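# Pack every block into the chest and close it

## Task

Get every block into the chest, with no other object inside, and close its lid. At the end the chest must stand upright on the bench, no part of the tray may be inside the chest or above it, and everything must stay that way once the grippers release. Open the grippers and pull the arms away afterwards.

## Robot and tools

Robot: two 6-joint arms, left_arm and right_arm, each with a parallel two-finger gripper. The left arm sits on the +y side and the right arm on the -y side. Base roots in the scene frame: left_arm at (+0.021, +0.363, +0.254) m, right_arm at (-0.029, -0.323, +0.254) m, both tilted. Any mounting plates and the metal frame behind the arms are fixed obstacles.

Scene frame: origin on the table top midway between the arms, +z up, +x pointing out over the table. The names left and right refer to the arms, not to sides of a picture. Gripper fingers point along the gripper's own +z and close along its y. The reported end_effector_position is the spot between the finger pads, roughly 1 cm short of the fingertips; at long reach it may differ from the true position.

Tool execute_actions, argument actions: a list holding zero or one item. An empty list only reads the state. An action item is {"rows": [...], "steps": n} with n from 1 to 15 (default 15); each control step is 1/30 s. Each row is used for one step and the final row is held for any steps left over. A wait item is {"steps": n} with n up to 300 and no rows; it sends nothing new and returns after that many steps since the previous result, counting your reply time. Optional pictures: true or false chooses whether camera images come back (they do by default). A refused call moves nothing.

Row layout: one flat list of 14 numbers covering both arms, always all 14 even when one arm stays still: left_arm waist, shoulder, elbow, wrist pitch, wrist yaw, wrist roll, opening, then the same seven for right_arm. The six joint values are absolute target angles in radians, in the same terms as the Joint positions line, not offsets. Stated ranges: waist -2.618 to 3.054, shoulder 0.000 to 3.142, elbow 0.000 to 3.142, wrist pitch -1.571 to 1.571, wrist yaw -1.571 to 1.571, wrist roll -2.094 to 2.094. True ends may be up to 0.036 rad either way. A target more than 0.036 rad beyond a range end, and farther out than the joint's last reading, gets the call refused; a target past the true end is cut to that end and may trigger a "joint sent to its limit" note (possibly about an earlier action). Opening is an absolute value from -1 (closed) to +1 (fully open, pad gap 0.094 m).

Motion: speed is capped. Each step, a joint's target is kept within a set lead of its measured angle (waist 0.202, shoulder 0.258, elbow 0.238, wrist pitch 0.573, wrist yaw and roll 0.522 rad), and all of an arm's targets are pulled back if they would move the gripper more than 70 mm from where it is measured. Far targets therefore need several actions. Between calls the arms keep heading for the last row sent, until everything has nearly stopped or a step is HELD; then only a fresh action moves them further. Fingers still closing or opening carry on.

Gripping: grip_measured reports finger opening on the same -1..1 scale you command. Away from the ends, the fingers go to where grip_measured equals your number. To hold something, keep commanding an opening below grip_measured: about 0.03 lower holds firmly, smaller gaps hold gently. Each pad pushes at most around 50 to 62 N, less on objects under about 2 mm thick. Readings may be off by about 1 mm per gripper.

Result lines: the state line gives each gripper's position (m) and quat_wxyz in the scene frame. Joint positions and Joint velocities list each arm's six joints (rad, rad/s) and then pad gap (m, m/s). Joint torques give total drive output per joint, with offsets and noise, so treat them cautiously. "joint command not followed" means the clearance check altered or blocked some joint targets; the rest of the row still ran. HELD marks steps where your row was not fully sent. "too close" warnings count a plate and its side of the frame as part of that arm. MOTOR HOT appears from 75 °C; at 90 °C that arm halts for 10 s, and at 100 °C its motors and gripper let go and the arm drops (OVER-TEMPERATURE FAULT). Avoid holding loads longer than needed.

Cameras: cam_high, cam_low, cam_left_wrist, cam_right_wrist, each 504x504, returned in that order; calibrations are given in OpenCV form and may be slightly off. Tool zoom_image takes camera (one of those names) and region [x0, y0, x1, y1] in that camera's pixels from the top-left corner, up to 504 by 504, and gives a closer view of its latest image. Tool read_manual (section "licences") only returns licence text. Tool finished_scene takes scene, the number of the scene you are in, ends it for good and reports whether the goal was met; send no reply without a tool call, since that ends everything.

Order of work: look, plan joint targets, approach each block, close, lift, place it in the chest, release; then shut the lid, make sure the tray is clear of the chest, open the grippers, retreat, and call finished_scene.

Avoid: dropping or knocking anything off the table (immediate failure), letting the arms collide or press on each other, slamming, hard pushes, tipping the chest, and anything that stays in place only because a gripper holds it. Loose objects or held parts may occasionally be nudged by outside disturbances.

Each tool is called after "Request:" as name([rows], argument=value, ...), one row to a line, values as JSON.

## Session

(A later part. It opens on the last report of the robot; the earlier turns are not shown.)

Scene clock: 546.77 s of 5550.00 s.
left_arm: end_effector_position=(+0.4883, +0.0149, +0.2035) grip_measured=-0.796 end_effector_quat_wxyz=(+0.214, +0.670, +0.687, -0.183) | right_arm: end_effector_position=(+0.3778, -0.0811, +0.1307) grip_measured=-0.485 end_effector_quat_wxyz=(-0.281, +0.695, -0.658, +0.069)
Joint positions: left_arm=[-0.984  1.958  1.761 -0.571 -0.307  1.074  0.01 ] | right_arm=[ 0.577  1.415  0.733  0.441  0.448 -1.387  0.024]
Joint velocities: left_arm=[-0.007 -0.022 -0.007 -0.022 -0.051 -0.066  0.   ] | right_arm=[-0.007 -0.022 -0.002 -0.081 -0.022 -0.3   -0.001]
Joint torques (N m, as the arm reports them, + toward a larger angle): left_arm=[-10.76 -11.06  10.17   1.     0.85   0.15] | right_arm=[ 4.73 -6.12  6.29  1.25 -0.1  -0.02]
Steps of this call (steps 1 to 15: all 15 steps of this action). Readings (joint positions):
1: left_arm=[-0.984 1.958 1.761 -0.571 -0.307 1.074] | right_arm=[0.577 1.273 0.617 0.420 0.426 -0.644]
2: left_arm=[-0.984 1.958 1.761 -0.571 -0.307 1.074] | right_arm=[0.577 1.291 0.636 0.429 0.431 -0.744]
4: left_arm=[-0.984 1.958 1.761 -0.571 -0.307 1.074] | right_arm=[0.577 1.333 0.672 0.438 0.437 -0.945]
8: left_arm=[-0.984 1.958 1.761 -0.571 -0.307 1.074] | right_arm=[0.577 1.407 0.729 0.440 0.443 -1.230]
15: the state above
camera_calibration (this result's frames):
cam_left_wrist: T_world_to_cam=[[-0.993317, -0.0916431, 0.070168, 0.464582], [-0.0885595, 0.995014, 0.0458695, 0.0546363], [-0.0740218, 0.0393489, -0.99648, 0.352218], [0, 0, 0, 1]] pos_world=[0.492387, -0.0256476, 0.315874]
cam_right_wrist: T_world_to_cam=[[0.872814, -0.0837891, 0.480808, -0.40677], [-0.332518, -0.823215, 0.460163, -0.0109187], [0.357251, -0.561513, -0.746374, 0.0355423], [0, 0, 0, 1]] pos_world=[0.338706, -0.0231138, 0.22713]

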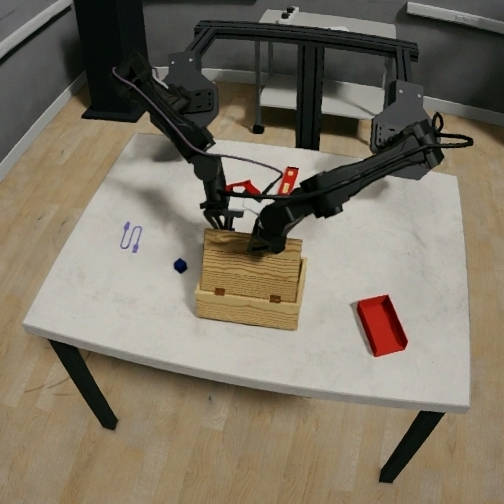

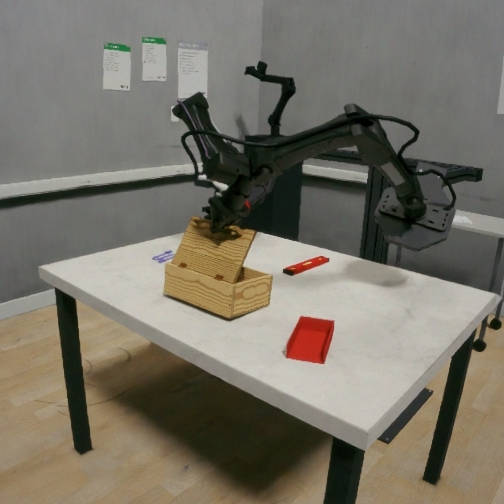

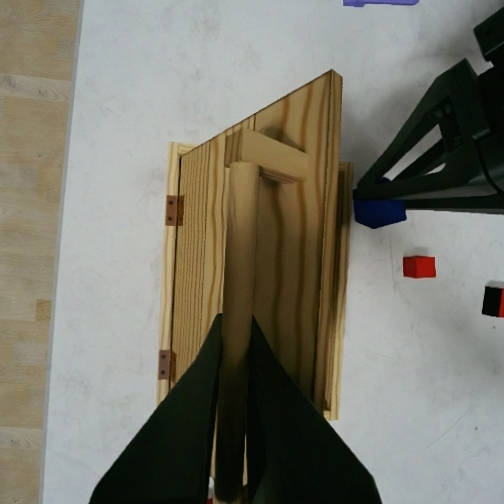

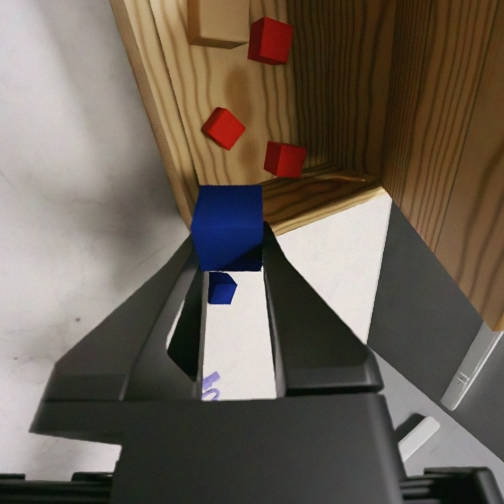

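Request:
execute_actions([
  {"rows":[[-1.012,1.95,1.808,-0.56,-0.262,1.09,-0.81,0.58,1.43,0.79,0.46,0.44,-1.43,-0.515],[-1.012,1.95,1.808,-0.56,-0.262,1.09,-0.81,0.58,1.455,0.82,0.463,0.435,-1.43,-0.515],[-1.012,1.95,1.808,-0.56,-0.262,1.09,-0.81,0.58,1.48,0.85,0.466,0.43,-1.43,-0.515],[-1.012,1.95,1.808,-0.56,-0.262,1.09,-0.81,0.58,1.51,0.88,0.469,0.427,-1.43,-0.515],[-1.012,1.95,1.808,-0.56,-0.262,1.09,-0.81,0.578,1.54,0.91,0.472,0.425,-1.43,-0.515],[-1.012,1.95,1.808,-0.56,-0.262,1.09,-0.81,0.575,1.57,0.935,0.475,0.422,-1.43,-0.515],[-1.012,1.95,1.808,-0.56,-0.262,1.09,-0.81,0.571,1.6,0.96,0.478,0.42,-1.43,-0.515],[-1.012,1.95,1.808,-0.56,-0.262,1.09,-0.81,0.567,1.63,0.985,0.481,0.417,-1.43,-0.515],[-1.012,1.95,1.808,-0.56,-0.262,1.09,-0.81,0.563,1.66,1.01,0.484,0.414,-1.43,-0.515],[-1.012,1.95,1.808,-0.56,-0.262,1.09,-0.81,0.559,1.69,1.035,0.487,0.411,-1.43,-0.515],[-1.012,1.95,1.808,-0.56,-0.262,1.09,-0.81,0.555,1.715,1.055,0.49,0.408,-1.43,-0.515],[-1.012,1.95,1.808,-0.56,-0.262,1.09,-0.81,0.551,1.74,1.075,0.493,0.405,-1.43,-0.515],[-1.012,1.95,1.808,-0.56,-0.262,1.09,-0.81,0.547,1.76,1.09,0.496,0.403,-1.43,-0.515],[-1.012,1.95,1.808,-0.56,-0.262,1.09,-0.81,0.543,1.78,1.105,0.5,0.4,-1.43,-0.515],[-1.012,1.95,1.808,-0.56,-0.262,1.09,-0.81,0.54,1.795,1.115,0.5,0.4,-1.43,-0.515]]},
], pictures=false)

Request:
execute_actions([
  {"steps":8},
])

Scene clock: 580.27 s of 5550.00 s.
left_arm: end_effector_position=(+0.4883, +0.0149, +0.2035) grip_measured=-0.796 end_effector_quat_wxyz=(+0.214, +0.670, +0.687, -0.183) | right_arm: end_effector_position=(+0.4306, -0.0271, +0.0784) grip_measured=-0.485 end_effector_quat_wxyz=(-0.288, +0.698, -0.651, +0.083)
Joint positions: left_arm=[-0.984  1.958  1.761 -0.571 -0.307  1.074  0.01 ] | right_arm=[ 0.547  1.762  1.072  0.482  0.428 -1.429  0.024]
Joint velocities: left_arm=[-0.012  0.007 -0.002 -0.007 -0.007  0.037 -0.001] | right_arm=[-0.139  0.603  0.349  0.081 -0.081 -0.007 -0.001]
Joint torques (N m, as the arm reports them, + toward a larger angle): left_arm=[-10.75 -11.05  10.13   1.01   0.86   0.16] | right_arm=[ 5.08 -8.47  5.37  1.39 -0.36 -0.03]
Steps of this call (steps 1 to 30: the robot went on to your last target; steps 31 to 100: nothing new was sent; then 29.67 s passed at rest; steps 101 to 115: all 15 steps of this action). Readings (joint positions):
101: left_arm=[-0.984 1.958 1.761 -0.571 -0.307 1.074] | right_arm=[0.577 1.416 0.737 0.440 0.451 -1.428]
102: left_arm=[-0.984 1.958 1.761 -0.571 -0.307 1.074] | right_arm=[0.577 1.424 0.748 0.440 0.451 -1.429]
104: left_arm=[-0.984 1.958 1.761 -0.571 -0.307 1.074] | right_arm=[0.577 1.459 0.798 0.441 0.451 -1.429]
108: left_arm=[-0.984 1.958 1.761 -0.571 -0.307 1.074] | right_arm=[0.576 1.569 0.926 0.462 0.445 -1.429]
115: the state above

Scene clock: 580.53 s of 5550.00 s.
left_arm: end_effector_position=(+0.4877, +0.0147, +0.2035) grip_measured=-0.796 end_effector_quat_wxyz=(+0.214, +0.670, +0.686, -0.184) | right_arm: end_effector_position=(+0.4285, -0.0250, +0.0672) grip_measured=-0.488 end_effector_quat_wxyz=(-0.283, +0.701, -0.649, +0.081)
Joint positions: left_arm=[-0.984  1.958  1.761 -0.573 -0.305  1.075  0.01 ] | right_arm=[ 0.539  1.798  1.09   0.488  0.422 -1.432  0.024]
Joint velocities: left_arm=[-0.002  0.002  0.002  0.066 -0.037 -0.037 -0.   ] | right_arm=[-0.012 -0.002 -0.007  0.081  0.007 -0.095 -0.   ]
Joint torques (N m, as the arm reports them, + toward a larger angle): left_arm=[-10.68 -11.03  10.16   1.03   0.85   0.15] | right_arm=[ 5.24 -8.25  5.59  1.33 -0.37  0.  ]
Steps of this call (steps 1 to 8: the robot went on to your last target). Readings (joint positions):
1: left_arm=[-0.984 1.958 1.761 -0.571 -0.307 1.074] | right_arm=[0.543 1.781 1.081 0.482 0.427 -1.429]
2: left_arm=[-0.984 1.958 1.761 -0.571 -0.307 1.074] | right_arm=[0.540 1.793 1.085 0.482 0.425 -1.429]
4: left_arm=[-0.984 1.958 1.761 -0.572 -0.305 1.074] | right_arm=[0.539 1.798 1.086 0.488 0.423 -1.432]
8: the state above
camera_calibration (this result's frames):
cam_left_wrist: T_world_to_cam=[[-0.99349, -0.0886463, 0.0715529, 0.463732], [-0.085576, 0.99532, 0.0448977, 0.0534569], [-0.075198, 0.0384822, -0.996426, 0.35281], [0, 0, 0, 1]] pos_world=[0.491818, -0.0256755, 0.315968]
cam_right_wrist: T_world_to_cam=[[0.862233, -0.0617737, 0.502731, -0.412206], [-0.331378, -0.819443, 0.467656, 0.0805361], [0.38307, -0.569823, -0.727021, -0.0111146], [0, 0, 0, 1]] pos_world=[0.386363, 0.0341979, 0.161485]

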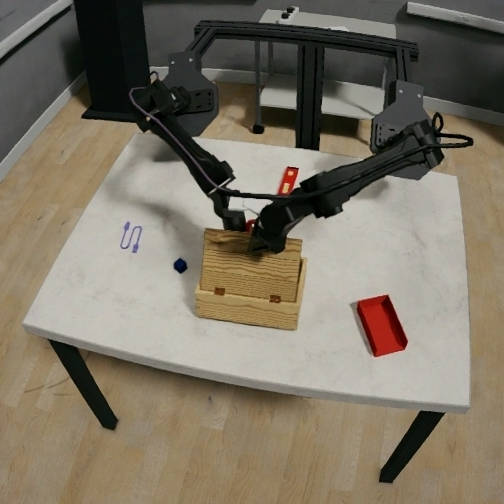

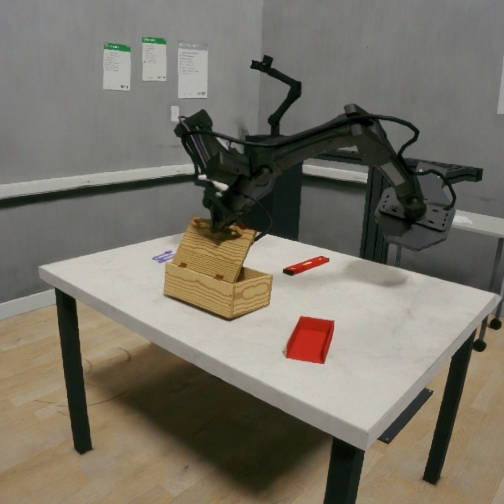

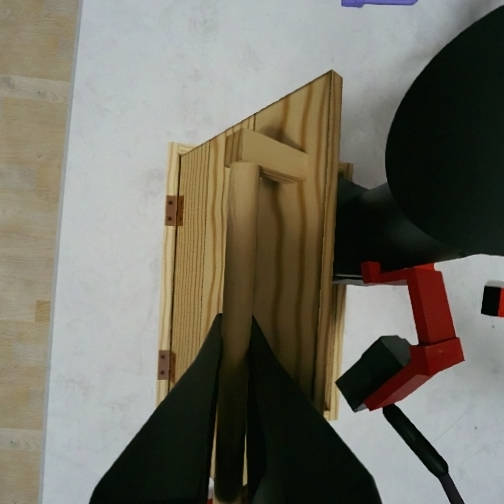

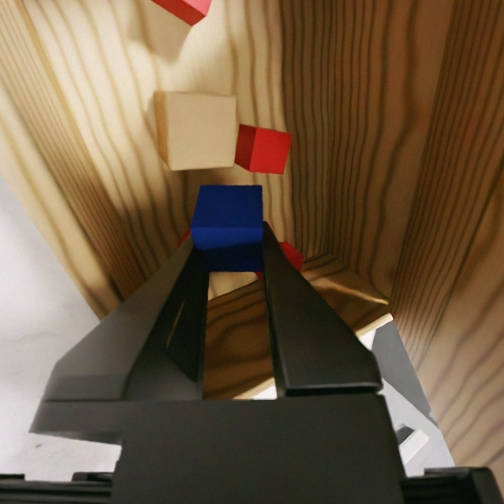

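Request:
execute_actions([
  {"rows":[[-1.012,1.95,1.808,-0.56,-0.262,1.09,-0.81,0.54,1.795,1.115,0.52,0.44,-1.43,-0.515],[-1.012,1.95,1.808,-0.56,-0.262,1.09,-0.81,0.54,1.795,1.115,0.545,0.47,-1.43,-0.515],[-1.012,1.95,1.808,-0.56,-0.262,1.09,-0.81,0.54,1.795,1.115,0.545,0.47,-1.43,-0.515],[-1.012,1.95,1.808,-0.56,-0.262,1.09,-0.81,0.54,1.795,1.115,0.545,0.47,-1.43,-0.515],[-1.012,1.95,1.808,-0.56,-0.262,1.09,-0.81,0.54,1.795,1.115,0.545,0.47,-1.43,-0.515],[-1.012,1.95,1.808,-0.56,-0.262,1.09,-0.81,0.54,1.795,1.115,0.545,0.47,-1.43,-0.515],[-1.012,1.95,1.808,-0.56,-0.262,1.09,-0.81,0.54,1.795,1.115,0.545,0.47,-1.43,-0.515],[-1.012,1.95,1.808,-0.56,-0.262,1.09,-0.81,0.54,1.795,1.115,0.545,0.47,-1.43,-0.47],[-1.012,1.95,1.808,-0.56,-0.262,1.09,-0.81,0.54,1.795,1.115,0.545,0.47,-1.43,-0.4],[-1.012,1.95,1.808,-0.56,-0.262,1.09,-0.81,0.54,1.795,1.115,0.545,0.47,-1.43,-0.33]]},
], pictures=false)

Request:
execute_actions([
  {"rows":[[-1.012,1.95,1.808,-0.56,-0.262,1.09,-0.81,0.555,1.76,1.07,0.53,0.47,-1.43,-0.33],[-1.012,1.95,1.808,-0.56,-0.262,1.09,-0.81,0.56,1.73,1.05,0.52,0.47,-1.43,-0.33],[-1.012,1.95,1.808,-0.56,-0.262,1.09,-0.81,0.565,1.7,1.02,0.51,0.47,-1.43,-0.33],[-1.012,1.95,1.808,-0.56,-0.262,1.09,-0.81,0.57,1.665,0.985,0.5,0.47,-1.43,-0.33],[-1.012,1.95,1.808,-0.56,-0.262,1.09,-0.81,0.575,1.63,0.95,0.49,0.47,-1.43,-0.33],[-1.012,1.95,1.808,-0.56,-0.262,1.09,-0.81,0.58,1.595,0.915,0.48,0.47,-1.43,-0.33],[-1.012,1.95,1.808,-0.56,-0.262,1.09,-0.81,0.585,1.56,0.88,0.47,0.47,-1.43,-0.33],[-1.012,1.95,1.808,-0.56,-0.262,1.09,-0.81,0.59,1.525,0.845,0.46,0.47,-1.43,-0.33],[-1.012,1.95,1.808,-0.56,-0.262,1.09,-0.81,0.595,1.49,0.81,0.45,0.47,-1.43,-0.33],[-1.012,1.95,1.808,-0.56,-0.262,1.09,-0.81,0.6,1.455,0.775,0.44,0.47,-1.43,-0.33],[-1.012,1.95,1.808,-0.56,-0.262,1.09,-0.81,0.6,1.42,0.745,0.44,0.47,-1.43,-0.33],[-1.012,1.95,1.808,-0.56,-0.262,1.09,-0.81,0.6,1.39,0.715,0.44,0.47,-1.43,-0.33]]},
])

Scene clock: 615.17 s of 5550.00 s.
left_arm: end_effector_position=(+0.4877, +0.0147, +0.2035) grip_measured=-0.796 end_effector_quat_wxyz=(+0.214, +0.671, +0.686, -0.184) | right_arm: end_effector_position=(+0.4382, -0.0317, +0.0708) grip_measured=-0.331 end_effector_quat_wxyz=(-0.285, +0.688, -0.659, +0.106)
Joint positions: left_arm=[-0.984  1.958  1.761 -0.573 -0.305  1.075  0.01 ] | right_arm=[ 0.539  1.798  1.09   0.528  0.468 -1.432  0.031]
Joint velocities: left_arm=[-0.012  0.002 -0.007 -0.007  0.037 -0.066 -0.001] | right_arm=[-0.007 -0.022  0.007  0.066  0.007  0.007  0.   ]
Joint torques (N m, as the arm reports them, + toward a larger angle): left_arm=[-10.73 -11.09  10.16   1.02   0.83   0.15] | right_arm=[ 5.12 -8.23  5.86  1.35 -0.11  0.  ]
Steps of this call (steps 1 to 30: the robot went on to your last target; steps 31 to 100: nothing new was sent; then 30.80 s passed at rest; steps 101 to 115: all 15 steps of this action). Readings (joint positions):
101: left_arm=[-0.984 1.958 1.761 -0.573 -0.305 1.075] | right_arm=[0.539 1.798 1.090 0.490 0.424 -1.432]
102: left_arm=[-0.984 1.958 1.761 -0.573 -0.305 1.075] | right_arm=[0.539 1.798 1.090 0.495 0.431 -1.432]
104: left_arm=[-0.984 1.958 1.761 -0.573 -0.305 1.075] | right_arm=[0.539 1.798 1.090 0.507 0.446 -1.432]
108: left_arm=[-0.984 1.958 1.761 -0.573 -0.305 1.075] | right_arm=[0.539 1.798 1.090 0.521 0.460 -1.432]
115: the state above

Scene clock: 615.67 s of 5550.00 s.
left_arm: end_effector_position=(+0.4877, +0.0147, +0.2035) grip_measured=-0.796 end_effector_quat_wxyz=(+0.214, +0.671, +0.686, -0.184) | right_arm: end_effector_position=(+0.3848, -0.0835, +0.1376) grip_measured=-0.331 end_effector_quat_wxyz=(-0.287, +0.700, -0.648, +0.088)
Joint positions: left_arm=[-0.984  1.958  1.761 -0.573 -0.305  1.075  0.01 ] | right_arm=[ 0.583  1.402  0.732  0.462  0.472 -1.432  0.031]
Joint velocities: left_arm=[ 0.007  0.002  0.002  0.037 -0.037 -0.066  0.   ] | right_arm=[ 0.012 -0.12  -0.139 -0.11   0.022 -0.051 -0.   ]
Joint torques (N m, as the arm reports them, + toward a larger angle): left_arm=[-10.75 -11.02  10.16   1.04   0.84   0.14] | right_arm=[ 5.12 -6.18  3.5   1.06 -0.24  0.02]
Steps of this call (steps 1 to 15: all 15 steps of this action). Readings (joint positions):
1: left_arm=[-0.984 1.958 1.761 -0.573 -0.305 1.075] | right_arm=[0.539 1.797 1.090 0.528 0.468 -1.432]
2: left_arm=[-0.984 1.958 1.761 -0.573 -0.305 1.075] | right_arm=[0.539 1.791 1.084 0.527 0.468 -1.432]
4: left_arm=[-0.984 1.958 1.761 -0.573 -0.305 1.075] | right_arm=[0.541 1.752 1.046 0.522 0.468 -1.432]
8: left_arm=[-0.984 1.958 1.761 -0.573 -0.305 1.075] | right_arm=[0.559 1.607 0.915 0.497 0.470 -1.432]
15: the state above
camera_calibration (this result's frames):
cam_left_wrist: T_world_to_cam=[[-0.993533, -0.0883291, 0.0713466, 0.463791], [-0.0852662, 0.995346, 0.0448978, 0.0533054], [-0.0749803, 0.0385239, -0.996441, 0.352707], [0, 0, 0, 1]] pos_world=[0.491782, -0.0256788, 0.315968]
cam_right_wrist: T_world_to_cam=[[0.853643, -0.063535, 0.516969, -0.412323], [-0.342172, -0.816719, 0.464637, -0.00997386], [0.392698, -0.573527, -0.718927, 0.018372], [0, 0, 0, 1]] pos_world=[0.341349, -0.023806, 0.231]

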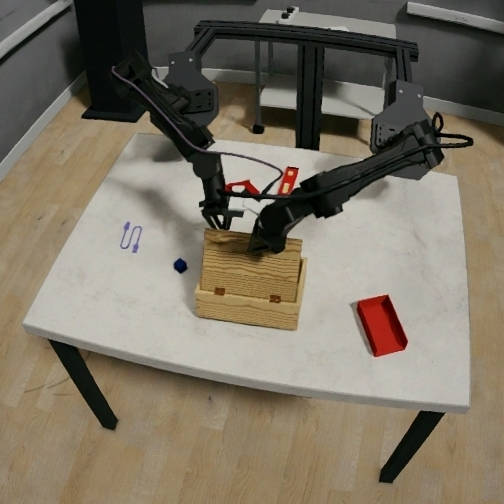

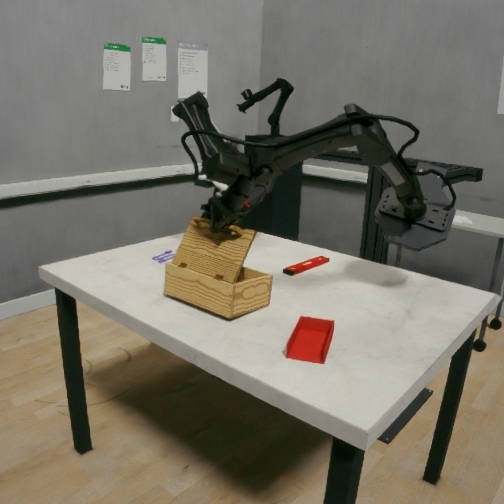

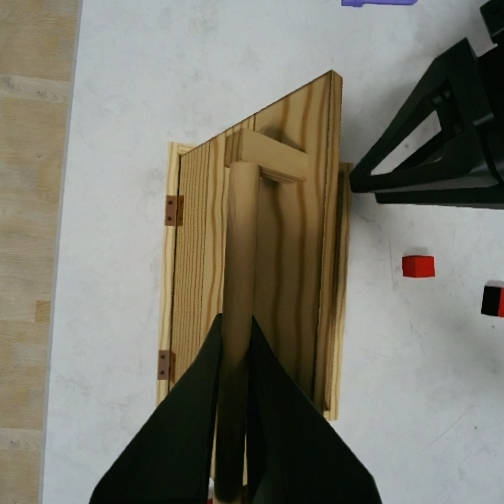

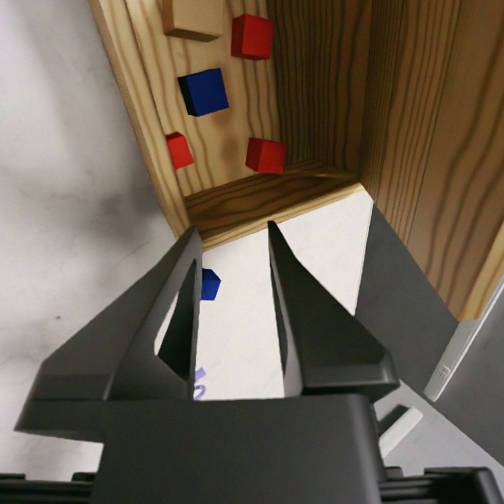

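Request:
execute_actions([
  {"rows":[[-1.012,1.95,1.808,-0.56,-0.262,1.09,-0.81,0.63,1.39,0.72,0.36,0.5,-1.36,-0.33],[-1.012,1.95,1.808,-0.56,-0.262,1.09,-0.81,0.66,1.39,0.73,0.28,0.53,-1.29,-0.33],[-1.012,1.95,1.808,-0.56,-0.262,1.09,-0.81,0.69,1.39,0.74,0.2,0.56,-1.22,-0.33],[-1.012,1.95,1.808,-0.56,-0.262,1.09,-0.81,0.72,1.4,0.75,0.12,0.59,-1.15,-0.33],[-1.012,1.95,1.808,-0.56,-0.262,1.09,-0.81,0.75,1.41,0.76,0.04,0.62,-1.08,-0.33],[-1.012,1.95,1.808,-0.56,-0.262,1.09,-0.81,0.78,1.43,0.77,-0.04,0.65,-1.01,-0.33],[-1.012,1.95,1.808,-0.56,-0.262,1.09,-0.81,0.81,1.46,0.79,-0.12,0.68,-0.94,-0.33],[-1.012,1.95,1.808,-0.56,-0.262,1.09,-0.81,0.83,1.5,0.82,-0.2,0.7,-0.87,-0.3],[-1.012,1.95,1.808,-0.56,-0.262,1.09,-0.81,0.84,1.55,0.86,-0.27,0.7,-0.8,-0.2],[-1.012,1.95,1.808,-0.56,-0.262,1.09,-0.81,0.84,1.6,0.9,-0.31,0.7,-0.755,-0.1],[-1.012,1.95,1.808,-0.56,-0.262,1.09,-0.81,0.84,1.65,0.94,-0.31,0.7,-0.755,0],[-1.012,1.95,1.808,-0.56,-0.262,1.09,-0.81,0.84,1.7,0.99,-0.31,0.7,-0.755,0.1],[-1.012,1.95,1.808,-0.56,-0.262,1.09,-0.81,0.84,1.75,1.04,-0.31,0.7,-0.755,0.2],[-1.012,1.95,1.808,-0.56,-0.262,1.09,-0.81,0.84,1.8,1.085,-0.31,0.7,-0.755,0.3],[-1.012,1.95,1.808,-0.56,-0.262,1.09,-0.81,0.84,1.83,1.113,-0.31,0.7,-0.755,0.4]]},
], pictures=false)

Request:
execute_actions([
  {"steps":10},
])

Scene clock: 638.87 s of 5550.00 s.
left_arm: end_effector_position=(+0.4877, +0.0147, +0.2035) grip_measured=-0.796 end_effector_quat_wxyz=(+0.214, +0.671, +0.686, -0.184) | right_arm: end_effector_position=(+0.2453, -0.0317, +0.0826) grip_measured=+0.353 end_effector_quat_wxyz=(+0.034, -0.718, +0.695, +0.008)
Joint positions: left_arm=[-0.984  1.958  1.761 -0.573 -0.305  1.075  0.01 ] | right_arm=[ 0.826  1.765  1.026 -0.225  0.676 -0.841  0.064]
Joint velocities: left_arm=[-0.007  0.002 -0.007  0.007  0.007  0.051 -0.   ] | right_arm=[-0.002  1.355  1.175 -0.447  0.139  0.491  0.092]
Joint torques (N m, as the arm reports them, + toward a larger angle): left_arm=[-10.72 -11.07  10.18   1.02   0.84   0.14] | right_arm=[ 7.1  -7.53  4.48  0.27  0.13  0.05]
Steps of this call (steps 1 to 30: the robot went on to your last target; steps 31 to 100: nothing new was sent; then 19.37 s passed at rest; steps 101 to 115: all 15 steps of this action). Readings (joint positions):
101: left_arm=[-0.984 1.958 1.761 -0.573 -0.305 1.075] | right_arm=[0.587 1.401 0.728 0.439 0.479 -1.421]
102: left_arm=[-0.984 1.958 1.761 -0.573 -0.305 1.075] | right_arm=[0.598 1.401 0.728 0.419 0.492 -1.399]
104: left_arm=[-0.984 1.958 1.761 -0.573 -0.305 1.075] | right_arm=[0.645 1.401 0.728 0.339 0.525 -1.328]
108: left_arm=[-0.984 1.958 1.761 -0.573 -0.305 1.075] | right_arm=[0.772 1.434 0.760 0.093 0.608 -1.120]
115: the state above

Scene clock: 639.20 s of 5550.00 s.
left_arm: end_effector_position=(+0.4877, +0.0147, +0.2035) grip_measured=-0.796 end_effector_quat_wxyz=(+0.214, +0.671, +0.686, -0.184) | right_arm: end_effector_position=(+0.2344, -0.0315, +0.0693) grip_measured=+0.399 end_effector_quat_wxyz=(+0.001, -0.713, +0.701, +0.000)
Joint positions: left_arm=[-0.984  1.958  1.761 -0.573 -0.305  1.075  0.01 ] | right_arm=[ 0.826  1.843  1.085 -0.292  0.692 -0.77   0.066]
Joint velocities: left_arm=[-0.002 -0.012  0.007  0.037 -0.037 -0.007  0.001] | right_arm=[-0.012 -0.022 -0.012 -0.022  0.095  0.066  0.   ]
Joint torques (N m, as the arm reports them, + toward a larger angle): left_arm=[-10.77 -11.02  10.17   1.02   0.83   0.14] | right_arm=[ 7.45 -7.11  5.47  0.18  0.02  0.11]
Steps of this call (steps 1 to 10: the robot went on to your last target). Readings (joint positions):
1: left_arm=[-0.984 1.958 1.761 -0.573 -0.305 1.075] | right_arm=[0.826 1.804 1.059 -0.235 0.678 -0.825]
2: left_arm=[-0.984 1.958 1.761 -0.573 -0.305 1.075] | right_arm=[0.826 1.829 1.077 -0.243 0.679 -0.813]
4: left_arm=[-0.984 1.958 1.761 -0.573 -0.305 1.075] | right_arm=[0.826 1.843 1.085 -0.262 0.682 -0.794]
8: left_arm=[-0.984 1.958 1.761 -0.573 -0.305 1.075] | right_arm=[0.826 1.843 1.085 -0.287 0.690 -0.775]
10: the state above
camera_calibration (this result's frames):
cam_left_wrist: T_world_to_cam=[[-0.993533, -0.0883291, 0.0713466, 0.463791], [-0.0852662, 0.995346, 0.0448978, 0.0533054], [-0.0749803, 0.0385239, -0.996441, 0.352707], [0, 0, 0, 1]] pos_world=[0.491782, -0.0256788, 0.315968]
cam_right_wrist: T_world_to_cam=[[0.999075, -0.0384415, 0.0192968, -0.244157], [-0.0389732, -0.619212, 0.784256, -0.07432], [-0.0181992, -0.784282, -0.620137, 0.140973], [0, 0, 0, 1]] pos_world=[0.2436, 0.0551573, 0.15042]

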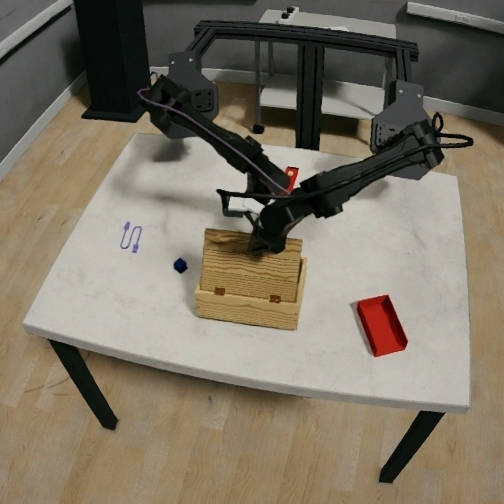

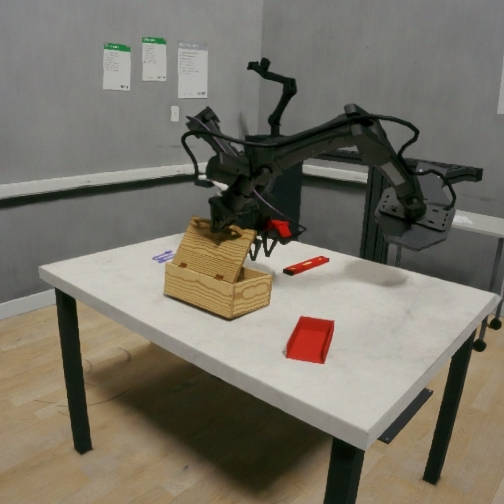

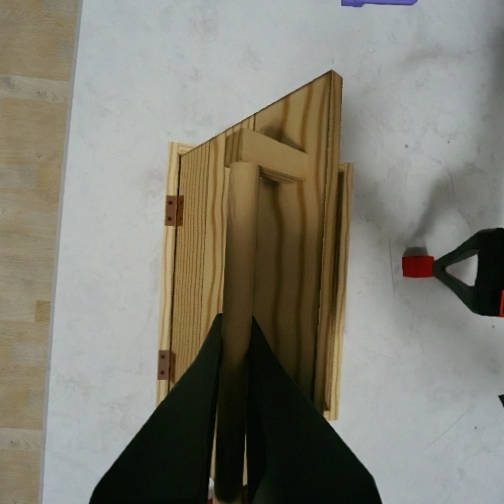

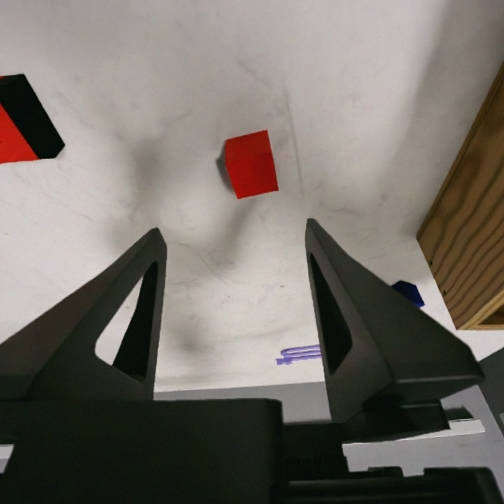

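Request:
execute_actions([
  {"rows":[[-1.012,1.95,1.808,-0.56,-0.262,1.09,-0.81,0.815,1.84,1.12,-0.26,0.68,-0.85,0.4],[-1.012,1.95,1.808,-0.56,-0.262,1.09,-0.81,0.805,1.845,1.125,-0.24,0.672,-0.9,0.4],[-1.012,1.95,1.808,-0.56,-0.262,1.09,-0.81,0.797,1.853,1.126,-0.225,0.666,-0.94,0.4],[-1.012,1.95,1.808,-0.56,-0.262,1.09,-0.81,0.789,1.863,1.127,-0.21,0.66,-0.96,0.4],[-1.012,1.95,1.808,-0.56,-0.262,1.09,-0.81,0.781,1.873,1.128,-0.195,0.654,-0.97,0.4],[-1.012,1.95,1.808,-0.56,-0.262,1.09,-0.81,0.773,1.884,1.129,-0.18,0.648,-0.98,0.4],[-1.012,1.95,1.808,-0.56,-0.262,1.09,-0.81,0.765,1.895,1.13,-0.165,0.642,-0.99,0.4],[-1.012,1.95,1.808,-0.56,-0.262,1.09,-0.81,0.757,1.906,1.131,-0.15,0.636,-1.0,0.4],[-1.012,1.95,1.808,-0.56,-0.262,1.09,-0.81,0.749,1.917,1.132,-0.135,0.63,-1.01,0.4],[-1.012,1.95,1.808,-0.56,-0.262,1.09,-0.81,0.741,1.928,1.133,-0.12,0.625,-1.02,0.4],[-1.012,1.95,1.808,-0.56,-0.262,1.09,-0.81,0.733,1.939,1.134,-0.105,0.62,-1.02,0.4],[-1.012,1.95,1.808,-0.56,-0.262,1.09,-0.81,0.725,1.95,1.135,-0.099,0.62,-1.02,0.4],[-1.012,1.95,1.808,-0.56,-0.262,1.09,-0.81,0.717,1.962,1.136,-0.099,0.62,-1.02,0.4]]},
], pictures=false)

Request:
execute_actions([
  {"steps":8},
])

Scene clock: 663.00 s of 5550.00 s.
left_arm: end_effector_position=(+0.4877, +0.0147, +0.2035) grip_measured=-0.796 end_effector_quat_wxyz=(+0.214, +0.671, +0.686, -0.184) | right_arm: end_effector_position=(+0.2470, -0.0376, +0.0200) grip_measured=+0.399 end_effector_quat_wxyz=(+0.000, +0.749, -0.662, +0.006)
Joint positions: left_arm=[-0.984  1.958  1.761 -0.573 -0.305  1.075  0.01 ] | right_arm=[ 0.716  1.954  1.113 -0.136  0.646 -0.995  0.066]
Joint velocities: left_arm=[-0.002 -0.007 -0.007 -0.007  0.022  0.007 -0.001] | right_arm=[-0.129  0.237 -0.012  0.081 -0.066 -0.227 -0.001]
Joint torques (N m, as the arm reports them, + toward a larger angle): left_arm=[-10.73 -11.09  10.16   1.02   0.82   0.14] | right_arm=[ 7.19 -7.43  4.51  0.54 -0.16 -0.07]
Steps of this call (steps 1 to 30: the robot went on to your last target; steps 31 to 100: nothing new was sent; then 19.97 s passed at rest; steps 101 to 115: all 15 steps of this action). Readings (joint positions):
101: left_arm=[-0.984 1.958 1.761 -0.573 -0.305 1.075] | right_arm=[0.825 1.843 1.085 -0.298 0.694 -0.775]
102: left_arm=[-0.984 1.958 1.761 -0.573 -0.305 1.075] | right_arm=[0.821 1.843 1.086 -0.292 0.692 -0.798]
104: left_arm=[-0.984 1.958 1.761 -0.573 -0.305 1.075] | right_arm=[0.807 1.846 1.094 -0.274 0.686 -0.850]
108: left_arm=[-0.984 1.958 1.761 -0.573 -0.305 1.075] | right_arm=[0.769 1.872 1.110 -0.215 0.673 -0.927]
115: the state above

Scene clock: 663.27 s of 5550.00 s.
left_arm: end_effector_position=(+0.4877, +0.0147, +0.2035) grip_measured=-0.796 end_effector_quat_wxyz=(+0.214, +0.671, +0.686, -0.184) | right_arm: end_effector_position=(+0.2464, -0.0367, +0.0160) grip_measured=+0.399 end_effector_quat_wxyz=(-0.002, +0.752, -0.659, +0.004)
Joint positions: left_arm=[-0.984  1.958  1.761 -0.573 -0.305  1.075  0.01 ] | right_arm=[ 0.71   1.965  1.113 -0.118  0.638 -1.011  0.066]
Joint velocities: left_arm=[ 0.017 -0.002 -0.017  0.007  0.051 -0.081 -0.001] | right_arm=[ 0.002 -0.007 -0.002 -0.051 -0.051 -0.066 -0.   ]
Joint torques (N m, as the arm reports them, + toward a larger angle): left_arm=[-10.7  -11.07  10.18   1.04   0.82   0.15] | right_arm=[ 6.83 -7.2   4.55  0.45 -0.18 -0.06]
Steps of this call (steps 1 to 8: the robot went on to your last target). Readings (joint positions):
1: left_arm=[-0.984 1.958 1.761 -0.573 -0.305 1.075] | right_arm=[0.712 1.961 1.113 -0.134 0.644 -0.999]
2: left_arm=[-0.984 1.958 1.761 -0.573 -0.305 1.075] | right_arm=[0.711 1.965 1.113 -0.132 0.643 -1.002]
4: left_arm=[-0.984 1.958 1.761 -0.573 -0.305 1.075] | right_arm=[0.710 1.965 1.113 -0.128 0.641 -1.006]
8: the state above
camera_calibration (this result's frames):
cam_left_wrist: T_world_to_cam=[[-0.993533, -0.0883291, 0.0713466, 0.463791], [-0.0852662, 0.995346, 0.0448978, 0.0533054], [-0.0749803, 0.0385239, -0.996441, 0.352707], [0, 0, 0, 1]] pos_world=[0.491782, -0.0256788, 0.315968]
cam_right_wrist: T_world_to_cam=[[0.996785, 0.0755982, 0.0265286, -0.250607], [0.0258326, -0.616702, 0.786773, -0.0511338], [0.0758389, -0.783559, -0.616672, 0.0808699], [0, 0, 0, 1]] pos_world=[0.244989, 0.0507774, 0.0967492]

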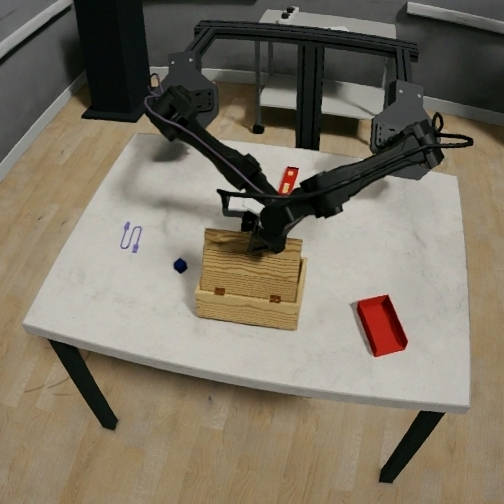

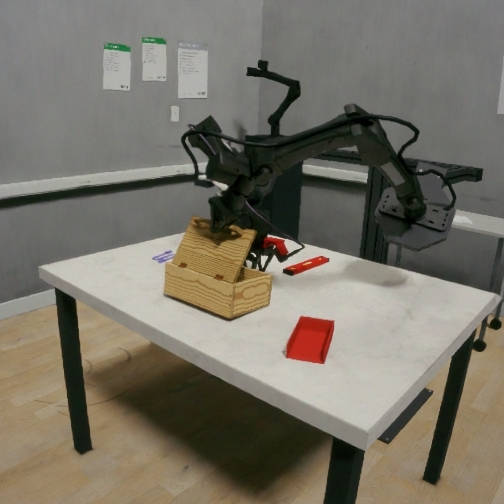

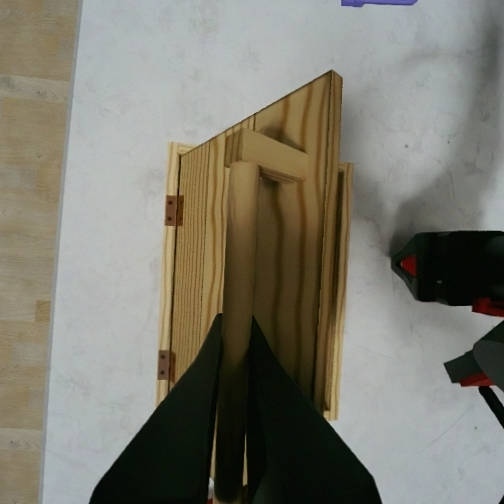

